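# Transfer 96-well plate from nest N1 to bench spot B1

## Task

Take the 96-well plate out of plate nest N1 and set it down on bench spot B1 so that it lies lengthwise within the taped outline. It must stay there on its own, not held in place by the robot, and at the end the gripper must be open with the arm pulled away.

## Robot and tools

ROBOT. Two 7-joint arms, left_arm and right_arm, each with a parallel two-finger gripper. Root links in the scene frame: left_arm at (+0.002, +0.410, 0) m, quat_wxyz (+0.999, 0, 0, -0.045); right_arm at (+0.053, -0.369, 0) m, quat_wxyz (+0.996, 0, 0, +0.087). Joint ranges (rad), base to gripper: waist -6.283..6.283, shoulder -2.059..2.094, upper arm roll -6.283..6.283, elbow -0.192..3.927, forearm roll -6.283..6.283, wrist pitch -1.693..3.142, wrist roll -6.283..6.283. Load limits (N m): 44.5, 44.5, 26.7, 26.7, 26.7, 17.8, 17.8 in that order; a carried object adds to them. Either arm may be parked out of the way.

FRAMES. The scene frame has its origin on the table surface midway between the arms, +x pointing out across the table, +z up, and left_arm on the +y side. The names left and right do not mean image sides. Each gripper has its own axes: fingers extend along its +z and close along its y. end_effector_position is the point between the pads when closed, roughly 2 cm short of the fingertips; closing pushes the tips about 10 mm further along +z. Fully open the pads are 84 mm apart, so a plate can only be gripped across its width, on the body above the base flange. Do not drive pads down onto a flange: they can jam and opening may not release them.

execute_actions. Argument actions is a list holding zero or one item; optional pictures (boolean) controls whether camera images come back. Empty list: just report the state. Motion item: {"rows": [...], "steps": n}, 1 to 15 rows, steps 1..15 (default 15), each step 1/30 s; row k is used on step k and the final row repeats. Wait item: {"steps": n} with n up to 300, counted from the previous result, so your thinking time is included. A refused call moves nothing.

ROW LAYOUT (used by rows and by move's target). One flat list of 14 numbers, each in [-1, 1], always both arms: left dx, dy, dz, rx, ry, rz, opening, then right dx, dy, dz, rx, ry, rz, opening. dx..rz are offsets, not poses, expressed in that gripper's own axes and measured from the gripper's pose in the latest result that reported it (before any such result in the scene, and for later calls inside the same reply, from where it is when the action begins). Every row counts from that same reference, not from the row before. Scale: 1.0 equals 0.6 m of translation or 180 degrees; rx, ry, rz form a single rotation vector. opening is absolute: +1 fully open (0.084 m), -1 shut. All-zero offsets are not a pause; they pull the hand back to its reference pose. To keep an arm still, send the offset back to where it should be in the first call of a reply and zeros afterwards, always with the opening it should keep.

MOTION LIMITS. Each step the commanded pose is clipped to within 70 mm and 16 degrees of the measured one; damped IK then favours position over orientation. Joints move at most 3.14 rad/s with 0.16 s to accelerate, synchronised per arm; elbows stop just short of straight. A far target may need several actions; after the last step an arm continues only to its last clipped pose.

move. target: one 14-number row as above (offsets, same reference rules). speed: top path speed in m/s, 0.002 to 0.5, default 0.25; turning capped at twice that in rad/s. Each gripper follows a straight line toward its target, turning the short way; all paths finish together, lasting 0.5 to 10 s, cut off at 10 s. Paths ignore obstacles and the other arm; hands lag, may stray, and may exceed speed near full stretch. Opening is sent at the start. It ends when paths are done and everything is still, or 5 s later. The move: line reports the ending (done, off_target, moving, held, fault) and limits: paced means the pose sent was clipped, held means a check blocked some steps (after which the arm may surge). Distances to each target are listed.

wait: seconds 0 to 10; nothing new is commanded. zoom_image: camera (cam_high, cam_low, cam_left_wrist, cam_right_wrist) and region [x0, y0, x1, y1] in pixels from the top-left, at most 504x504; images are 672x504. read_manual: section "licences" only, no motion. finished_scene: scene, the number of the current scene; irreversible, and grades whether the goal holds. Replying without any tool call ends the run.

RESULTS. The state line gives, per arm, position (m), quat_wxyz and velocities in the scene frame; reported position can be off, more so at long reach. grip_measured is the actual finger opening on the command scale. Hand target shows where each gripper is being driven. HELD marks steps whose command was partly or fully withheld; pose unreachable means the clearance check altered or blocked an arm. MOTOR HOT appears from 65 °C; at 80 °C an OVER-TEMPERATURE FAULT brakes that arm until it cools. Camera calibration is supplied per camera; wrist camera poses follow their arm's joints.

GRIPPING AND FORCE. To hold something, command an opening well under grip_measured; the larger the gap, the harder the squeeze (about 24 N per pad max). Quick closing can squeeze harder. Resending grip_measured still holds lightly for parts up to about 6 cm wide. Pressing against a solid object builds force while the hand falls short of its target, and zeros do not relieve it; retreating does. If joint torque reaches its limit the arm stops, backs off, stays put 10 s and drops the rest of the call. The held plate may occasionally be jerked, so grip firmly.

AVOID. Knocking or placing anything off the table, dropping or slamming the plate, hard pushes, arm-to-arm contact, and holding loads longer than needed (motor heat). Finish with the plate free-standing in B1, fingers open and the arm withdrawn.

Each tool is called after ">>>" by a JSON object that holds its "name" and its "arguments".

## Session

>>> {"name": "execute_actions", "arguments": {"actions": []}}

Scene clock: 0.00 s of 8400.00 s.
left_arm: end_effector_position=(+0.3986, +0.3737, +0.2481) grip_measured=+1.00 end_effector_quat_wxyz=(-0.000, +0.999, -0.046, -0.002) end_effector_velocity=(-0.000, -0.000, +0.000) end_effector_angular_velocity=(-0.000, +0.000, -0.001) | right_arm: end_effector_position=(+0.3568, -0.5559, +0.3441) grip_measured=+1.00 end_effector_quat_wxyz=(+0.042, +0.027, +0.995, -0.084) end_effector_velocity=(+0.000, +0.000, +0.000) end_effector_angular_velocity=(-0.002, +0.001, +0.002)
Joint positions: left_arm=[-0.001 -0.25  -0.     0.915  0.     1.17  -0.001  0.084] | right_arm=[-1.272 -0.621  0.448  0.909  0.183  1.312  2.458  0.084]
Joint velocities: left_arm=[-0.    -0.     0.    -0.    -0.     0.     0.001  0.   ] | right_arm=[ 0.001 -0.     0.     0.    -0.002 -0.    -0.     0.   ]
Hand target (left_arm): +0.399, +0.374, +0.248; -0.000, +0.999, -0.046, -0.002
Hand target (right_arm): +0.357, -0.556, +0.344; +0.042, +0.027, +0.995, -0.084

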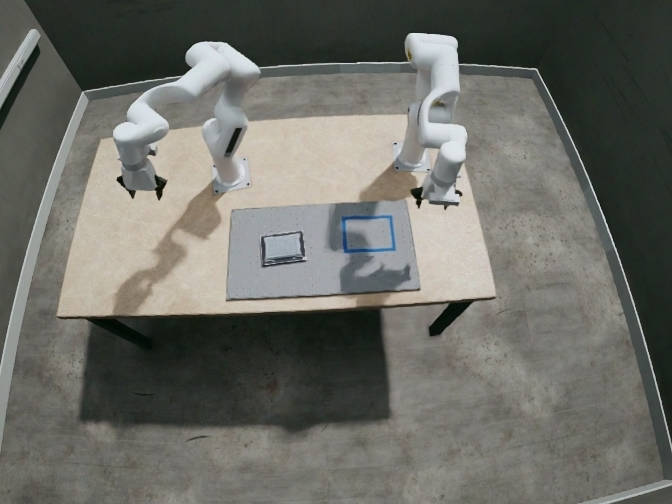

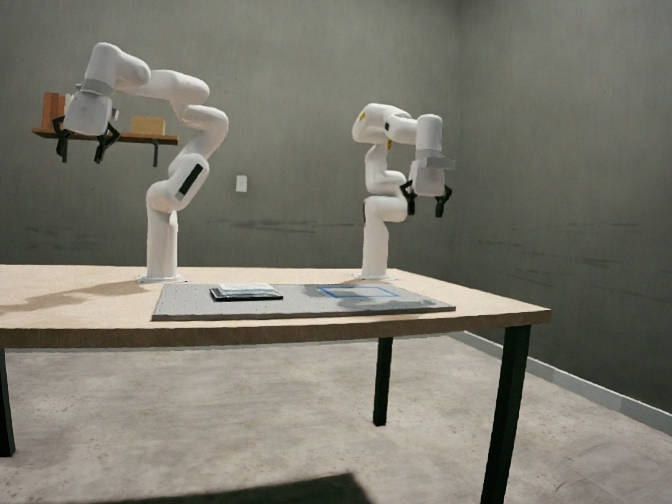

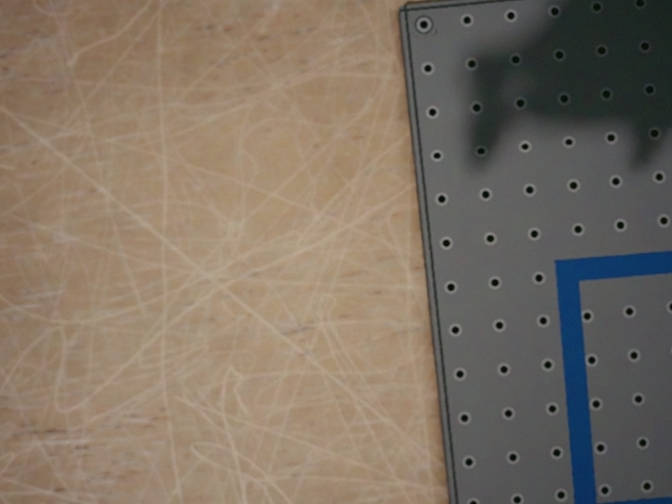

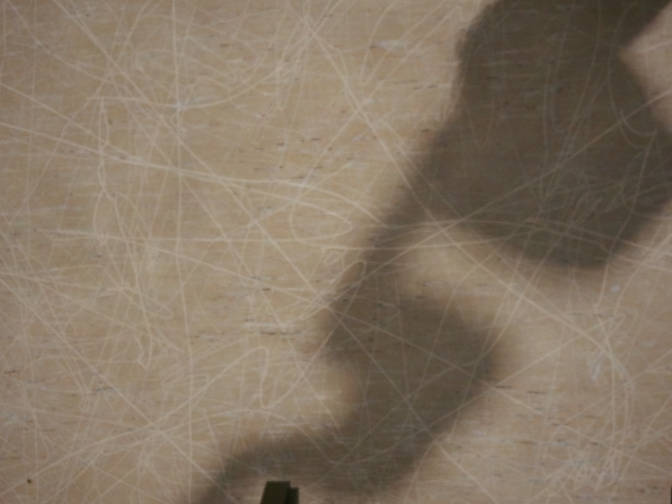

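>>> {"name": "zoom_image", "arguments": {"camera": "cam_high", "region": [220, 190, 430, 310]}}

>>> {"name": "zoom_image", "arguments": {"camera": "cam_low", "region": [150, 260, 460, 330]}}

Region (220, 190, 430, 310) of cam_high's 672x504 image, scaled by 2.400, with more detail than that image has; it fills the top 288 rows of this view, and the rest is white.

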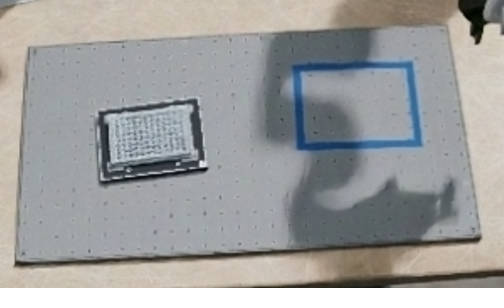

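Region (150, 260, 460, 330) of cam_low's 672x504 image, scaled by 1.626, with more detail than that image has; it fills the top 114 rows of this view, and the rest is white.

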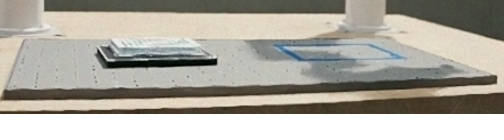

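>>> {"name": "move", "arguments": {"target": [-0.05, -0.2, 0, 0, 0, 0, 1, -0.064, 0.7685, 0.1888, -0.0633, -0.0255, -0.5546, 1], "speed": 0.3}}

Scene clock: 123.63 s of 8400.00 s.
left_arm: end_effector_position=(+0.3798, +0.4957, +0.2482) grip_measured=+1.00 end_effector_quat_wxyz=(-0.000, +0.999, -0.046, -0.002) end_effector_velocity=(-0.000, +0.001, +0.000) end_effector_angular_velocity=(-0.000, -0.001, +0.000) | right_arm: end_effector_position=(+0.4317, -0.1242, +0.1613) grip_measured=+1.00 end_effector_quat_wxyz=(-0.000, +0.750, -0.661, +0.003) end_effector_velocity=(+0.000, +0.000, -0.001) end_effector_angular_velocity=(-0.014, +0.012, -0.001)
Joint positions: left_arm=[ 0.115 -0.293  0.178  0.881  0.057  1.174  0.264  0.084] | right_arm=[-0.78   0.027  1.188  0.927 -0.038  0.916  2.049  0.084]
Joint velocities: left_arm=[ 0.001 -0.001  0.002  0.    -0.     0.     0.002  0.   ] | right_arm=[ 0.01   0.039 -0.     0.018 -0.051  0.022  0.041  0.   ]
Hand target (left_arm): +0.380, +0.496, +0.248; -0.000, +0.999, -0.046, -0.002
Hand target (right_arm): +0.432, -0.124, +0.161; +0.001, +0.750, -0.661, +0.002
Off the commanded pose (left_arm): 0.000 m, 0 deg.
Off the commanded pose (right_arm): 0.002 m, 0 deg.
After step 90, 117.00 s passed at rest.
move: done
camera_calibration (this result's frames):
cam_left_wrist: T_world_to_cam=[[-0.109712, -0.993899, 0.0113076, 0.565921], [-0.99396, 0.109735, 0.00136462, 0.389312], [-0.00259713, -0.0110896, -0.999935, 0.385428], [0, 0, 0, 1]] pos_world=[0.45005, 0.524021, 0.378473]
cam_right_wrist: T_world_to_cam=[[-0.991276, -0.130205, -0.0204359, 0.452443], [-0.130592, 0.991256, 0.0189127, 0.238509], [0.0177947, 0.0214165, -0.999612, 0.289272], [0, 0, 0, 1]] pos_world=[0.474496, -0.183709, 0.293895]

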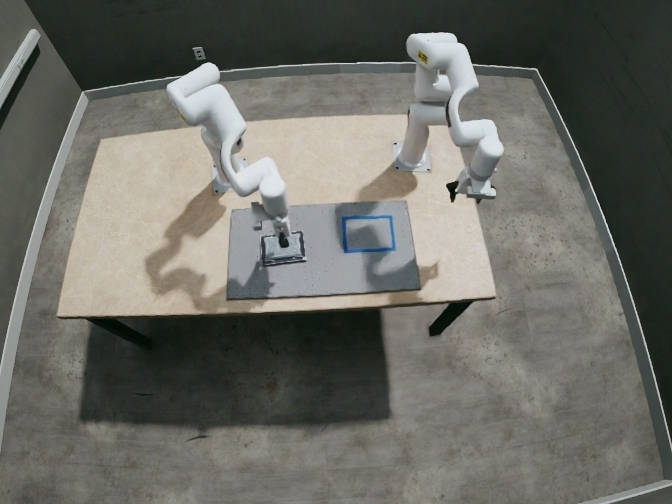

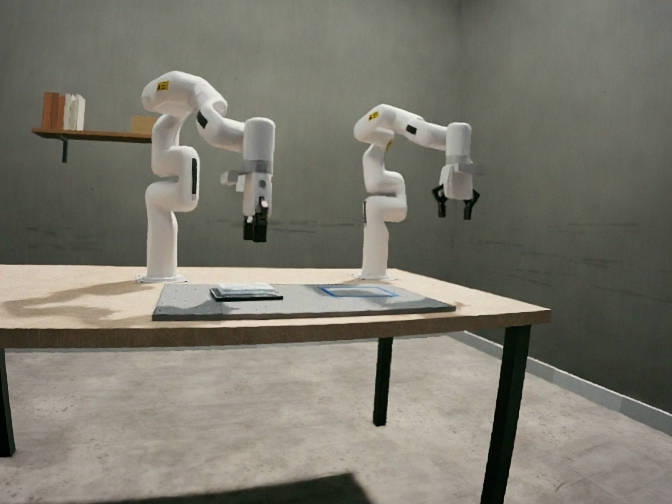

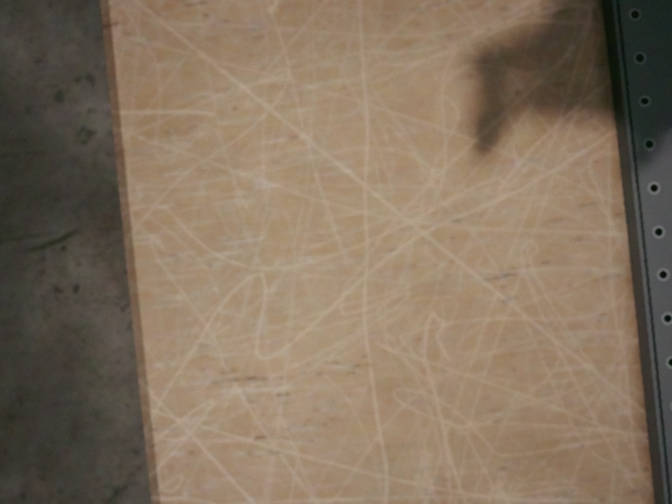

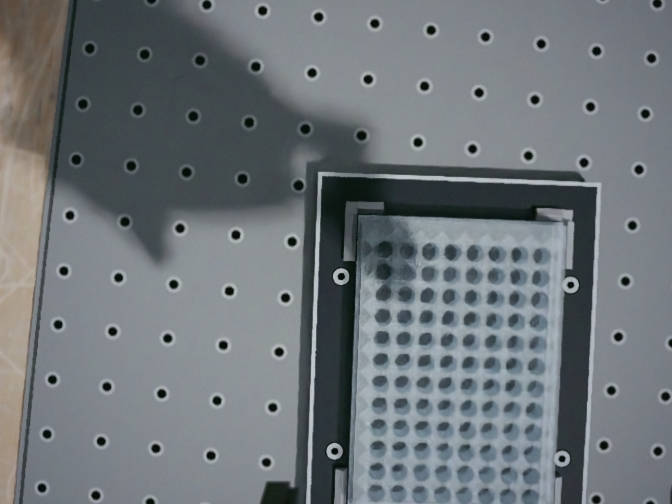

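>>> {"name": "zoom_image", "arguments": {"camera": "cam_right_wrist", "region": [250, 160, 672, 504]}}

Region (250, 160, 672, 504) of cam_right_wrist's 672x504 image, scaled by 1.194, with more detail than that image has; it fills the top 411 rows of this view, and the rest is white.

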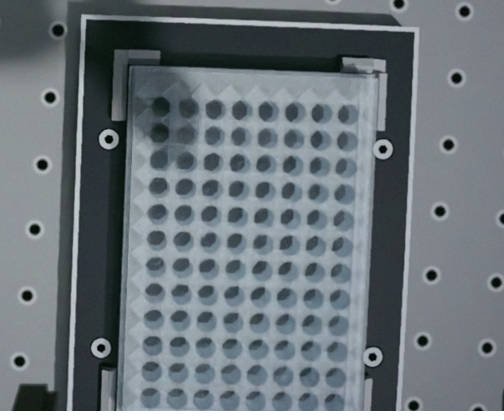

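>>> {"name": "move", "arguments": {"target": [0, 0, 0, 0, 0, 0, 1, 0.017, 0.0167, 0.155, 0, 0, 0.01, 1], "speed": 0.15}}

Scene clock: 177.73 s of 8400.00 s.
left_arm: end_effector_position=(+0.3798, +0.4957, +0.2482) grip_measured=+1.00 end_effector_quat_wxyz=(-0.000, +0.999, -0.046, -0.002) end_effector_velocity=(-0.000, +0.000, -0.001) end_effector_angular_velocity=(+0.001, +0.002, +0.000) | right_arm: end_effector_position=(+0.4236, -0.1351, +0.0691) grip_measured=+1.00 end_effector_quat_wxyz=(-0.001, +0.740, -0.672, +0.003) end_effector_velocity=(-0.000, -0.000, -0.003) end_effector_angular_velocity=(-0.009, +0.004, -0.002)
Joint positions: left_arm=[ 0.115 -0.293  0.178  0.881  0.057  1.174  0.264  0.084] | right_arm=[-0.649  0.295  1.037  0.801 -0.413  0.686  2.342  0.084]
Joint velocities: left_arm=[-0.     0.002  0.     0.     0.001  0.    -0.001 -0.   ] | right_arm=[ 0.018  0.011 -0.016  0.006 -0.018  0.008  0.017  0.   ]
Hand target (left_arm): +0.380, +0.496, +0.248; -0.000, +0.999, -0.046, -0.002
Hand target (right_arm): +0.424, -0.135, +0.069; -0.001, +0.740, -0.672, +0.003
Off the commanded pose (left_arm): 0.000 m, 0 deg.
Off the commanded pose (right_arm): 0.001 m, 0 deg.
After step 90, 49.90 s passed at rest.
move: done
camera_calibration (this result's frames):
cam_left_wrist: T_world_to_cam=[[-0.109712, -0.993899, 0.0113077, 0.565921], [-0.99396, 0.109734, 0.00136476, 0.389312], [-0.00259727, -0.0110896, -0.999935, 0.385428], [0, 0, 0, 1]] pos_world=[0.45005, 0.524021, 0.378473]
cam_right_wrist: T_world_to_cam=[[-0.994717, -0.10021, -0.0222775, 0.446795], [-0.100671, 0.994706, 0.0206326, 0.237708], [0.020092, 0.0227663, -0.999539, 0.196713], [0, 0, 0, 1]] pos_world=[0.464413, -0.196154, 0.201671]

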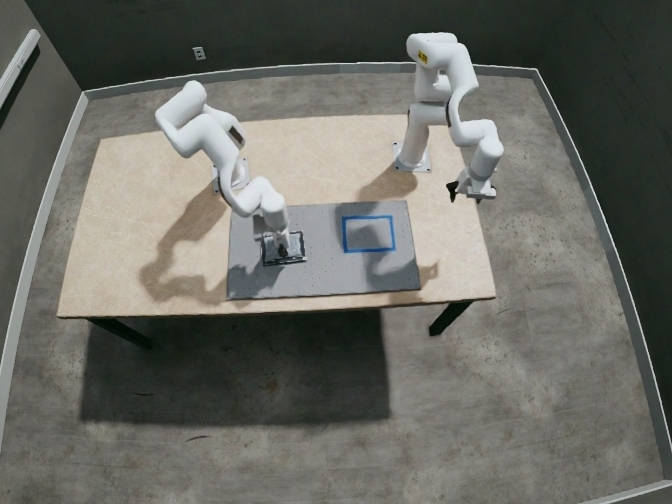

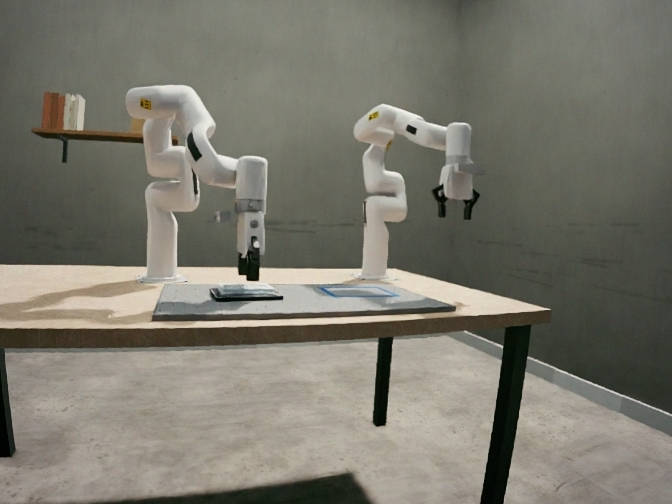

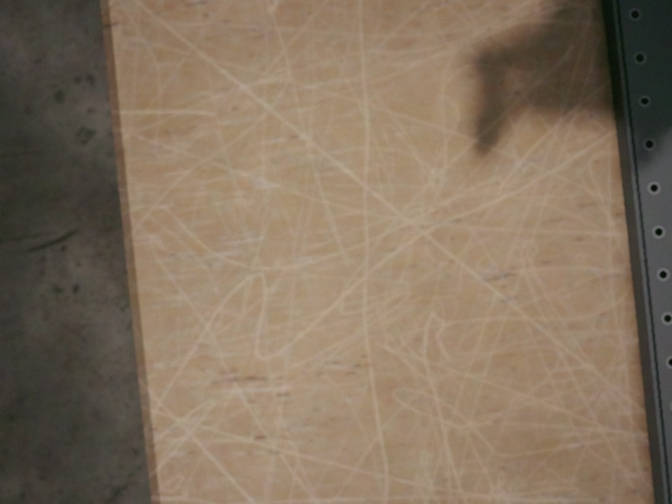

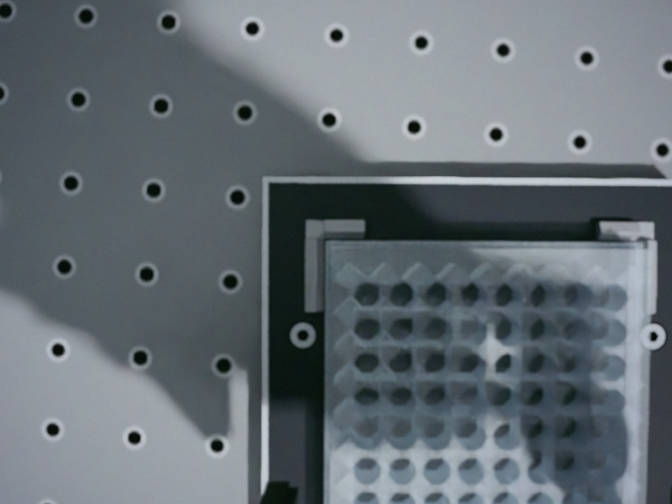

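>>> {"name": "zoom_image", "arguments": {"camera": "cam_right_wrist", "region": [240, 200, 672, 504]}}

>>> {"name": "zoom_image", "arguments": {"camera": "cam_low", "region": [190, 230, 310, 310]}}

Region (240, 200, 672, 504) of cam_right_wrist's 672x504 image, scaled by 1.167, with more detail than that image has; it fills the top 355 rows of this view, and the rest is white.

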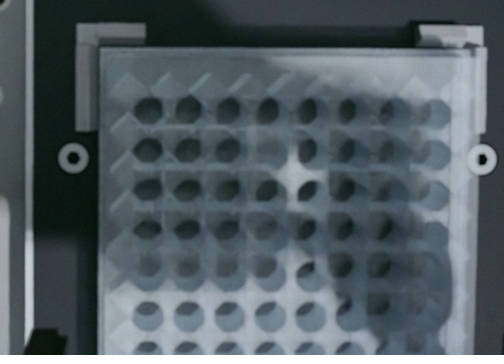

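Region (190, 230, 310, 310) of cam_low's 672x504 image, scaled by 4.200, with more detail than that image has.

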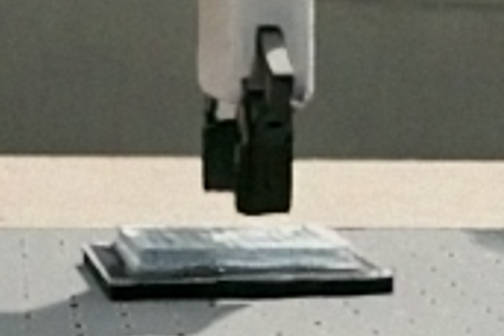

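>>> {"name": "zoom_image", "arguments": {"camera": "cam_right_wrist", "region": [240, 440, 360, 504]}}

>>> {"name": "zoom_image", "arguments": {"camera": "cam_right_wrist", "region": [552, 400, 672, 504]}}

Region (240, 440, 360, 504) of cam_right_wrist's 672x504 image, scaled by 4.200, with more detail than that image has; it fills the top 269 rows of this view, and the rest is white.

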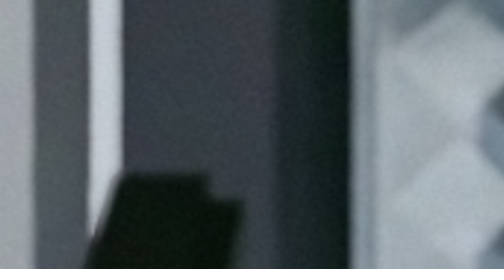

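Region (552, 400, 672, 504) of cam_right_wrist's 672x504 image, scaled by 4.200, with more detail than that image has; it fills the top 437 rows of this view, and the rest is white.

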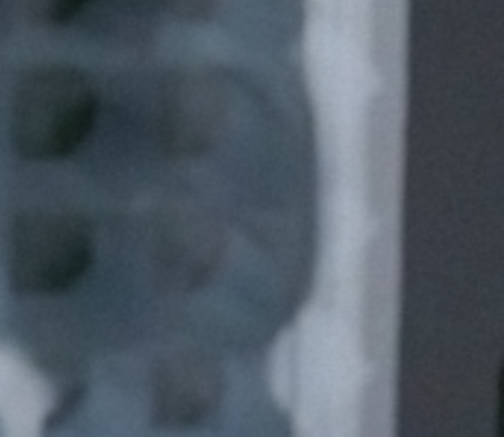

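>>> {"name": "move", "arguments": {"target": [0, 0, 0, 0, 0, 0, 1, 0.0117, 0.0092, 0.02, 0, 0, 0, 1], "speed": 0.05}}

>>> {"name": "zoom_image", "arguments": {"camera": "cam_right_wrist", "region": [240, 440, 360, 504]}}

>>> {"name": "zoom_image", "arguments": {"camera": "cam_right_wrist", "region": [552, 400, 672, 504]}}

Scene clock: 266.83 s of 8400.00 s.
left_arm: end_effector_position=(+0.3798, +0.4957, +0.2482) grip_measured=+1.00 end_effector_quat_wxyz=(-0.000, +0.999, -0.046, -0.002) end_effector_velocity=(-0.000, +0.000, +0.000) end_effector_angular_velocity=(+0.001, -0.001, -0.000) | right_arm: end_effector_position=(+0.4190, -0.1424, +0.0573) grip_measured=+1.00 end_effector_quat_wxyz=(-0.001, +0.740, -0.672, +0.002) end_effector_velocity=(-0.000, -0.000, -0.001) end_effector_angular_velocity=(+0.001, -0.003, +0.002)
Joint positions: left_arm=[ 0.115 -0.293  0.178  0.881  0.057  1.174  0.264  0.084] | right_arm=[-0.648  0.302  1.016  0.768 -0.44   0.648  2.353  0.084]
Joint velocities: left_arm=[ 0.001 -0.001 -0.    -0.     0.001 -0.001  0.001  0.   ] | right_arm=[ 0.001  0.001 -0.002 -0.004 -0.006 -0.007  0.003 -0.   ]
Hand target (left_arm): +0.380, +0.496, +0.248; -0.000, +0.999, -0.046, -0.002
Hand target (right_arm): +0.419, -0.143, +0.057; -0.001, +0.740, -0.672, +0.002
Off the commanded pose (left_arm): 0.000 m, 0 deg.
Off the commanded pose (right_arm): 0.000 m, 0 deg.
After step 90, 85.33 s passed at rest.
move: done
camera_calibration (this result's frames):
cam_left_wrist: T_world_to_cam=[[-0.109712, -0.993899, 0.0113077, 0.565921], [-0.99396, 0.109734, 0.00136477, 0.389312], [-0.00259729, -0.0110897, -0.999935, 0.385428], [0, 0, 0, 1]] pos_world=[0.45005, 0.524021, 0.378473]
cam_right_wrist: T_world_to_cam=[[-0.994708, -0.100294, -0.0222775, 0.441138], [-0.100758, 0.994694, 0.0207938, 0.244773], [0.0200738, 0.0229284, -0.999536, 0.185222], [0, 0, 0, 1]] pos_world=[0.459749, -0.203478, 0.189874]

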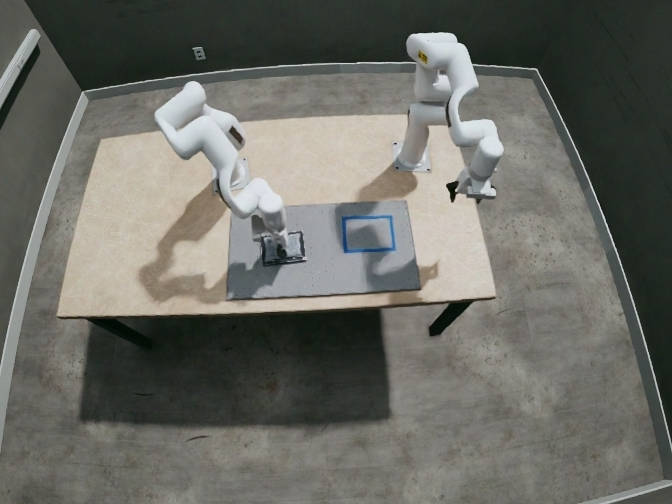

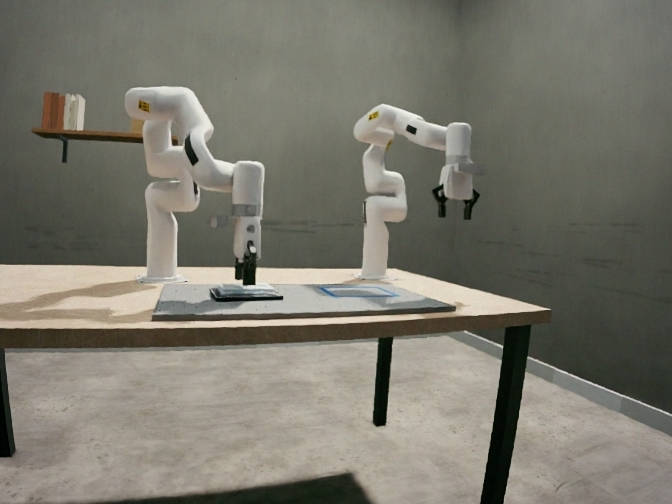

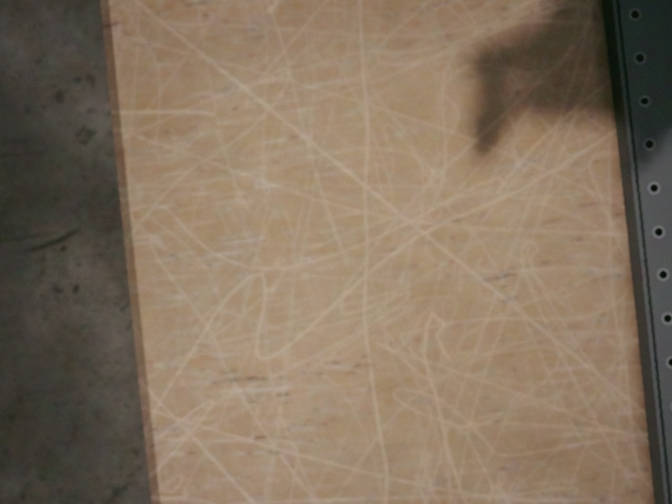

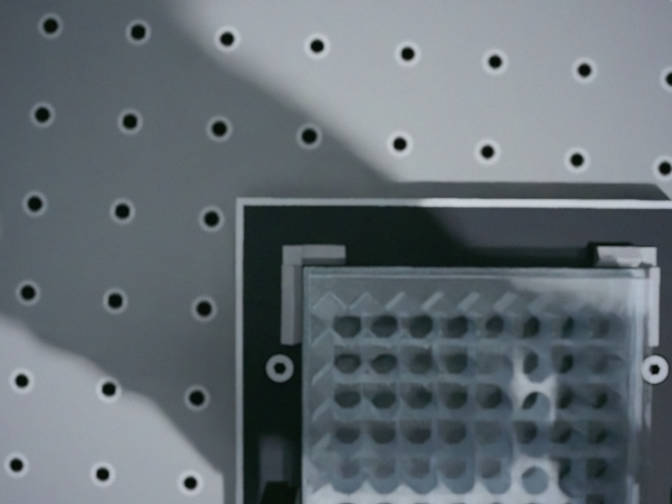

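Region (240, 440, 360, 504) of cam_right_wrist's 672x504 image, scaled by 4.200, with more detail than that image has; it fills the top 269 rows of this view, and the rest is white.

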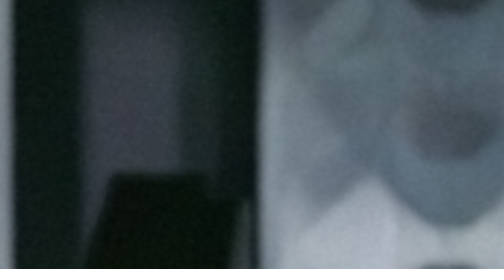

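Region (552, 400, 672, 504) of cam_right_wrist's 672x504 image, scaled by 4.200, with more detail than that image has; it fills the top 437 rows of this view, and the rest is white.

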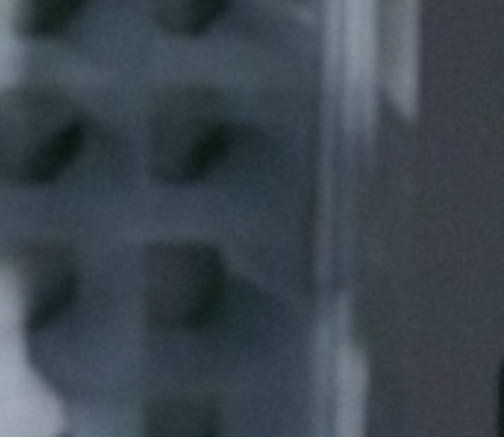

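>>> {"name": "move", "arguments": {"target": [0, 0, 0, 0, 0, 0, 1, 0, 0.0005, 0.021, 0, 0, 0, 1], "speed": 0.02}}

>>> {"name": "zoom_image", "arguments": {"camera": "cam_low", "region": [200, 250, 290, 310]}}

>>> {"name": "zoom_image", "arguments": {"camera": "cam_right_wrist", "region": [240, 420, 360, 504]}}

Scene clock: 289.40 s of 8400.00 s.
left_arm: end_effector_position=(+0.3798, +0.4957, +0.2482) grip_measured=+1.00 end_effector_quat_wxyz=(-0.000, +0.999, -0.046, -0.002) end_effector_velocity=(+0.000, +0.000, -0.000) end_effector_angular_velocity=(+0.000, +0.000, -0.001) | right_arm: end_effector_position=(+0.4188, -0.1423, +0.0450) grip_measured=+1.00 end_effector_quat_wxyz=(-0.002, +0.740, -0.672, +0.002) end_effector_velocity=(+0.000, +0.001, -0.001) end_effector_angular_velocity=(+0.000, -0.002, +0.001)
Joint positions: left_arm=[ 0.115 -0.293  0.178  0.881  0.057  1.174  0.264  0.084] | right_arm=[-0.61   0.34   0.97   0.767 -0.496  0.625  2.393  0.084]
Joint velocities: left_arm=[ 0.     0.001 -0.     0.     0.    -0.     0.001  0.   ] | right_arm=[ 0.008  0.005 -0.006  0.002 -0.009 -0.003  0.008  0.   ]
Hand target (left_arm): +0.380, +0.496, +0.248; -0.000, +0.999, -0.046, -0.002
Hand target (right_arm): +0.419, -0.142, +0.045; -0.002, +0.740, -0.672, +0.002
Off the commanded pose (left_arm): 0.000 m, 0 deg.
Off the commanded pose (right_arm): 0.000 m, 0 deg.
After step 90, 18.67 s passed at rest.
move: done
camera_calibration (this result's frames):
cam_left_wrist: T_world_to_cam=[[-0.109712, -0.993899, 0.0113077, 0.565921], [-0.99396, 0.109735, 0.00136485, 0.389312], [-0.00259737, -0.0110896, -0.999935, 0.385428], [0, 0, 0, 1]] pos_world=[0.45005, 0.524021, 0.378473]
cam_right_wrist: T_world_to_cam=[[-0.994695, -0.100398, -0.0224158, 0.440659], [-0.100871, 0.994676, 0.0210688, 0.244985], [0.0201812, 0.0232181, -0.999527, 0.172905], [0, 0, 0, 1]] pos_world=[0.459543, -0.203454, 0.177539]

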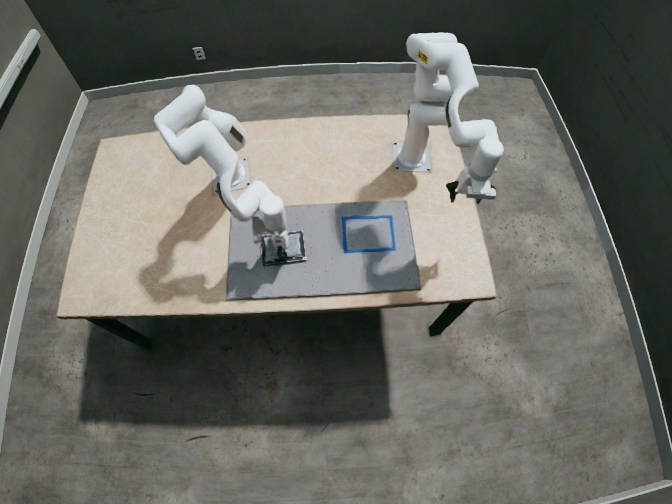

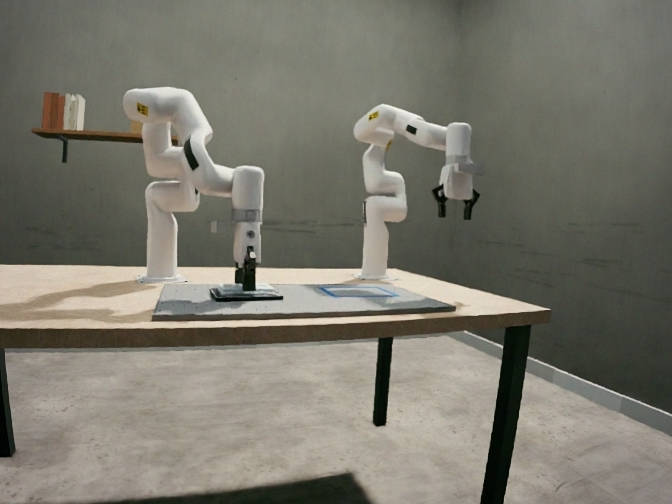

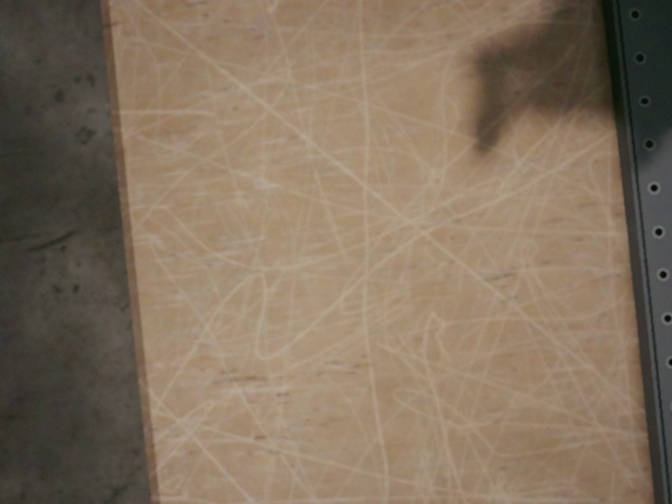

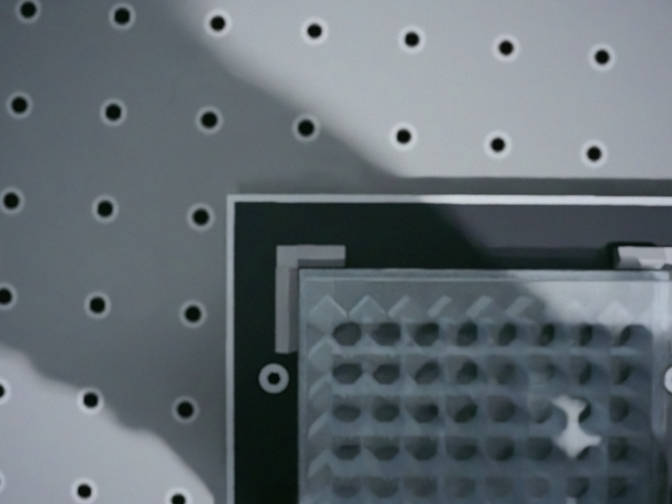

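Region (200, 250, 290, 310) of cam_low's 672x504 image, scaled by 5.600, with more detail than that image has.

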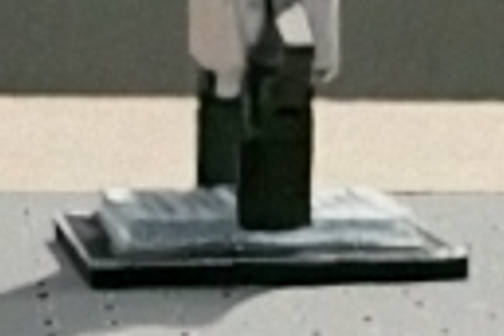

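Region (240, 420, 360, 504) of cam_right_wrist's 672x504 image, scaled by 4.200, with more detail than that image has; it fills the top 353 rows of this view, and the rest is white.

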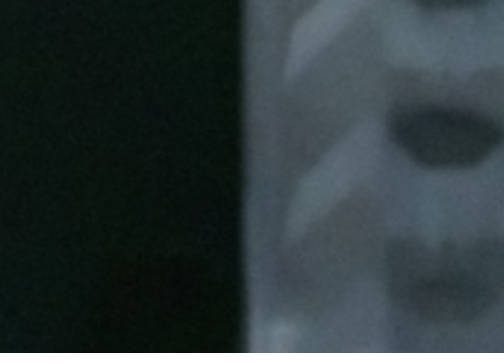

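>>> {"name": "move", "arguments": {"target": [0, 0, 0, 0, 0, 0, 1, 0, 0, 0.006, 0, 0, 0, 1], "speed": 0.01}}

>>> {"name": "zoom_image", "arguments": {"camera": "cam_low", "region": [200, 250, 290, 310]}}

Scene clock: 302.60 s of 8400.00 s.
left_arm: end_effector_position=(+0.3798, +0.4957, +0.2482) grip_measured=+1.00 end_effector_quat_wxyz=(-0.000, +0.999, -0.046, -0.002) end_effector_velocity=(-0.000, -0.000, -0.000) end_effector_angular_velocity=(+0.000, +0.001, +0.001) | right_arm: end_effector_position=(+0.4188, -0.1423, +0.0415) grip_measured=+1.00 end_effector_quat_wxyz=(-0.002, +0.740, -0.672, +0.002) end_effector_velocity=(+0.000, +0.000, -0.001) end_effector_angular_velocity=(-0.000, -0.001, +0.000)
Joint positions: left_arm=[ 0.115 -0.293  0.178  0.881  0.057  1.174  0.264  0.084] | right_arm=[-0.599  0.35   0.956  0.768 -0.511  0.618  2.403  0.084]
Joint velocities: left_arm=[ 0.001  0.    -0.001 -0.    -0.     0.    -0.001  0.   ] | right_arm=[ 0.003  0.003 -0.004  0.001 -0.007 -0.002  0.005  0.   ]
Hand target (left_arm): +0.380, +0.496, +0.248; -0.000, +0.999, -0.046, -0.002
Hand target (right_arm): +0.419, -0.142, +0.041; -0.002, +0.740, -0.672, +0.002
Off the commanded pose (left_arm): 0.000 m, 0 deg.
Off the commanded pose (right_arm): 0.000 m, 0 deg.
After step 90, 9.50 s passed at rest.
move: done
camera_calibration (this result's frames):
cam_left_wrist: T_world_to_cam=[[-0.109712, -0.993899, 0.0113076, 0.565921], [-0.99396, 0.109735, 0.00136488, 0.389312], [-0.00259739, -0.0110896, -0.999935, 0.385428], [0, 0, 0, 1]] pos_world=[0.45005, 0.524021, 0.378473]
cam_right_wrist: T_world_to_cam=[[-0.994693, -0.100421, -0.0223744, 0.440582], [-0.100894, 0.994673, 0.0211374, 0.245054], [0.0201326, 0.0232827, -0.999526, 0.169462], [0, 0, 0, 1]] pos_world=[0.459557, -0.20345, 0.17406]

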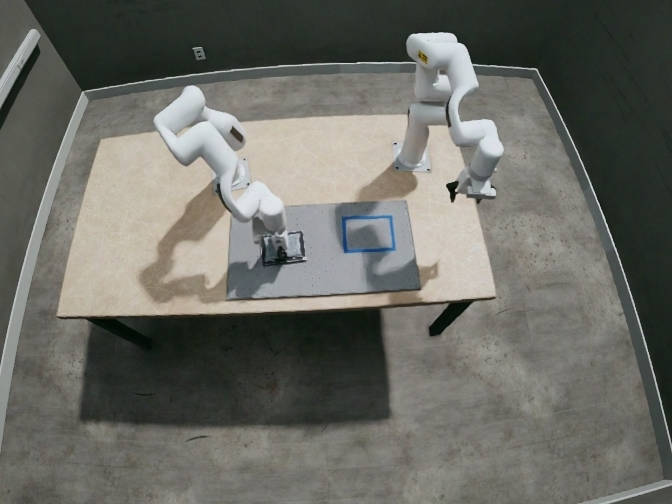

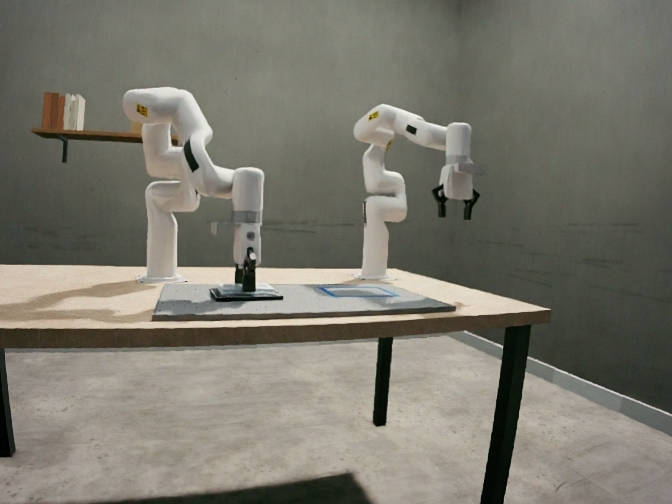

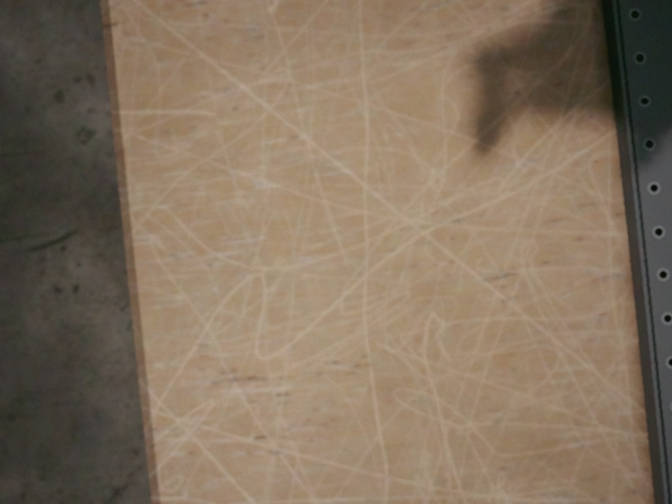

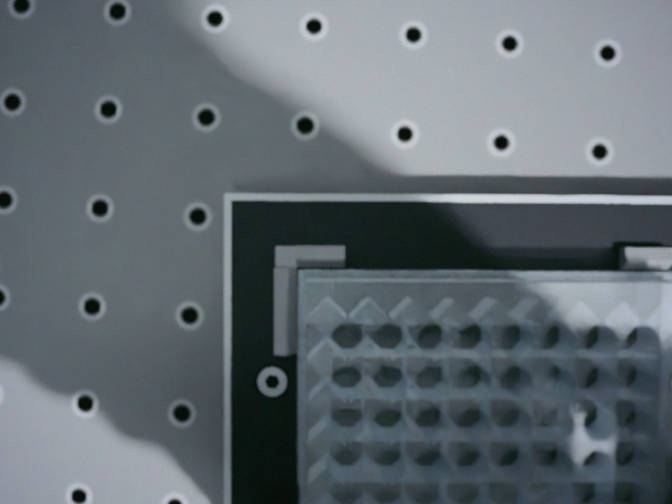

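Region (200, 250, 290, 310) of cam_low's 672x504 image, scaled by 5.600, with more detail than that image has.

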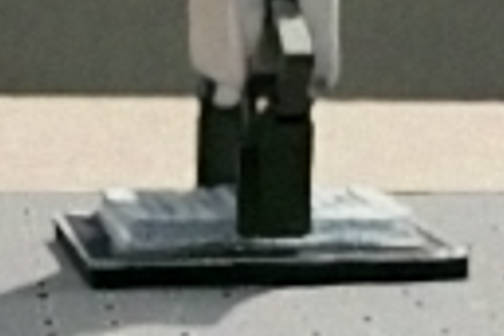

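Closing gradually.

>>> {"name": "execute_actions", "arguments": {"actions": [{"rows": [[0,0,0,0,0,0,1,0,0,0,0,0,0,0.96],[0,0,0,0,0,0,1,0,0,0,0,0,0,0.92],[0,0,0,0,0,0,1,0,0,0,0,0,0,0.88],[0,0,0,0,0,0,1,0,0,0,0,0,0,0.84],[0,0,0,0,0,0,1,0,0,0,0,0,0,0.78],[0,0,0,0,0,0,1,0,0,0,0,0,0,0.7],[0,0,0,0,0,0,1,0,0,0,0,0,0,0.6],[0,0,0,0,0,0,1,0,0,0,0,0,0,0.5],[0,0,0,0,0,0,1,0,0,0,0,0,0,0.4],[0,0,0,0,0,0,1,0,0,0,0,0,0,0.3],[0,0,0,0,0,0,1,0,0,0,0,0,0,0.2],[0,0,0,0,0,0,1,0,0,0,0,0,0,0.1],[0,0,0,0,0,0,1,0,0,0,0,0,0,0]], "steps": 15}], "pictures": false}}

Scene clock: 324.13 s of 8400.00 s.
left_arm: end_effector_position=(+0.3798, +0.4957, +0.2482) grip_measured=+1.00 end_effector_quat_wxyz=(-0.000, +0.999, -0.046, -0.002) end_effector_velocity=(+0.000, +0.000, +0.001) end_effector_angular_velocity=(-0.000, -0.002, +0.001) | right_arm: end_effector_position=(+0.4189, -0.1422, +0.0416) grip_measured=+0.94 end_effector_quat_wxyz=(-0.002, +0.740, -0.672, +0.002) end_effector_velocity=(-0.000, -0.001, -0.000) end_effector_angular_velocity=(-0.001, +0.001, -0.001)
Joint positions: left_arm=[ 0.115 -0.293  0.178  0.881  0.057  1.174  0.264  0.084] | right_arm=[-0.599  0.35   0.956  0.768 -0.511  0.618  2.403  0.082]
Joint velocities: left_arm=[-0.    -0.001  0.001  0.    -0.     0.    -0.    -0.   ] | right_arm=[-0.001  0.     0.    -0.     0.     0.001 -0.     0.   ]
Hand target (left_arm): +0.380, +0.496, +0.248; -0.000, +0.999, -0.046, -0.002
Hand target (right_arm): +0.419, -0.142, +0.042; -0.002, +0.740, -0.672, +0.002
Off the commanded pose (left_arm): 0.000 m, 0 deg.
Off the commanded pose (right_arm): 0.000 m, 0 deg.
Steps of this call (steps 1 to 90: nothing new was sent; then 18.03 s passed at rest; steps 91 to 105: all 15 steps of this action). Readings (end_effector_position):
91: left_arm (+0.3798, +0.4957, +0.2482) | right_arm (+0.4188, -0.1423, +0.0414)
92: left_arm (+0.3798, +0.4957, +0.2482) | right_arm (+0.4188, -0.1423, +0.0414)
94: left_arm (+0.3798, +0.4957, +0.2482) | right_arm (+0.4190, -0.1422, +0.0417)
98: left_arm (+0.3798, +0.4957, +0.2482) | right_arm (+0.4189, -0.1422, +0.0416)
105: the state above

>>> {"name": "move", "arguments": {"target": [0, 0, 0, 0, 0, 0, 1, 0, 0, -0.09, 0, 0, 0, -0.3], "speed": 0.06}}

Scene clock: 330.13 s of 8400.00 s.
left_arm: end_effector_position=(+0.3798, +0.4957, +0.2482) grip_measured=+1.00 end_effector_quat_wxyz=(-0.000, +0.999, -0.046, -0.002) end_effector_velocity=(-0.000, +0.000, +0.000) end_effector_angular_velocity=(+0.001, -0.000, +0.000) | right_arm: end_effector_position=(+0.4184, -0.1426, +0.0949) grip_measured=+0.93 end_effector_quat_wxyz=(-0.001, +0.740, -0.672, +0.002) end_effector_velocity=(-0.000, +0.000, +0.002) end_effector_angular_velocity=(+0.005, -0.001, +0.001)
Joint positions: left_arm=[ 0.115 -0.293  0.178  0.881  0.057  1.174  0.264  0.084] | right_arm=[-0.755  0.158  1.141  0.778 -0.225  0.721  2.199  0.082]
Joint velocities: left_arm=[ 0.    -0.    -0.    -0.     0.001 -0.    -0.001  0.   ] | right_arm=[-0.015 -0.014  0.014 -0.002  0.022 -0.    -0.019  0.   ]
Hand target (left_arm): +0.380, +0.496, +0.248; -0.000, +0.999, -0.046, -0.002
Hand target (right_arm): +0.418, -0.143, +0.095; -0.001, +0.740, -0.672, +0.002
Off the commanded pose (left_arm): 0.000 m, 0 deg.
Off the commanded pose (right_arm): 0.001 m, 0 deg.
After step 90, 1.67 s passed at rest.
move: done
camera_calibration (this result's frames):
cam_left_wrist: T_world_to_cam=[[-0.109712, -0.993899, 0.0113077, 0.565921], [-0.99396, 0.109735, 0.00136508, 0.389312], [-0.0025976, -0.0110897, -0.999935, 0.385428], [0, 0, 0, 1]] pos_world=[0.45005, 0.524021, 0.378473]
cam_right_wrist: T_world_to_cam=[[-0.994766, -0.099896, -0.0215006, 0.441391], [-0.10033, 0.99475, 0.0201644, 0.24404], [0.0193734, 0.022216, -0.999565, 0.223003], [0, 0, 0, 1]] pos_world=[0.459245, -0.20362, 0.227476]

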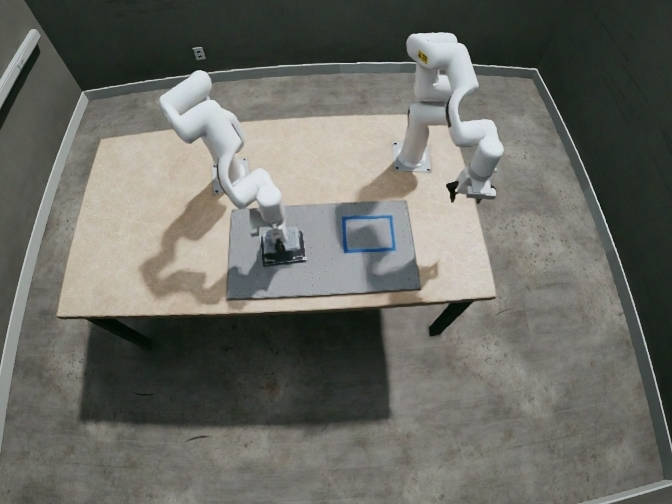

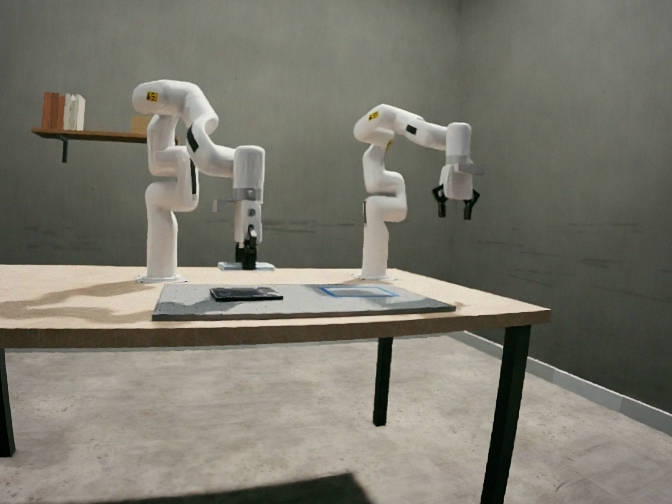

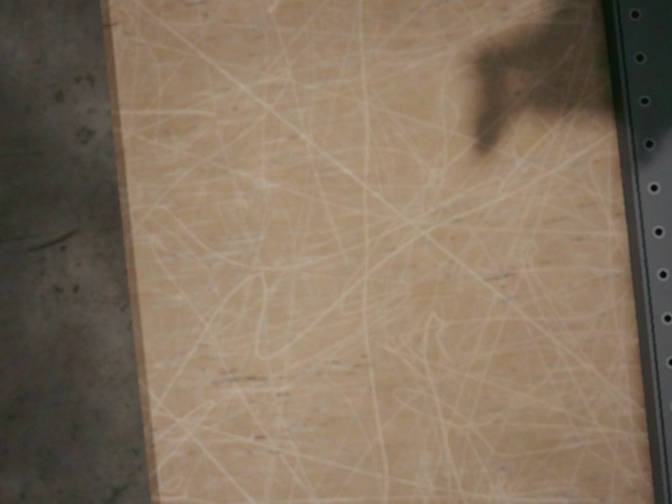

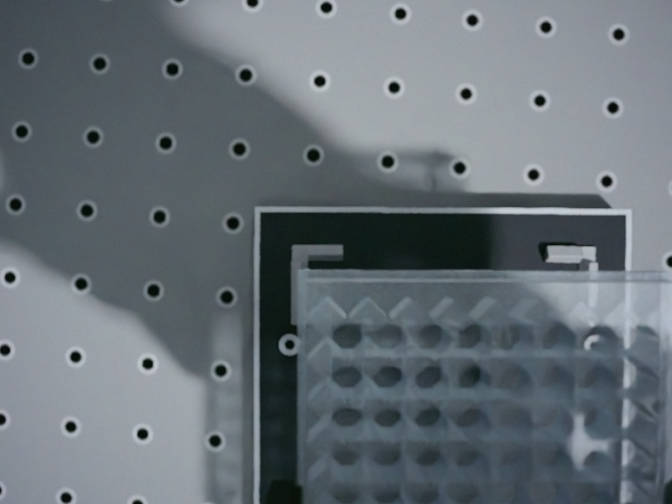

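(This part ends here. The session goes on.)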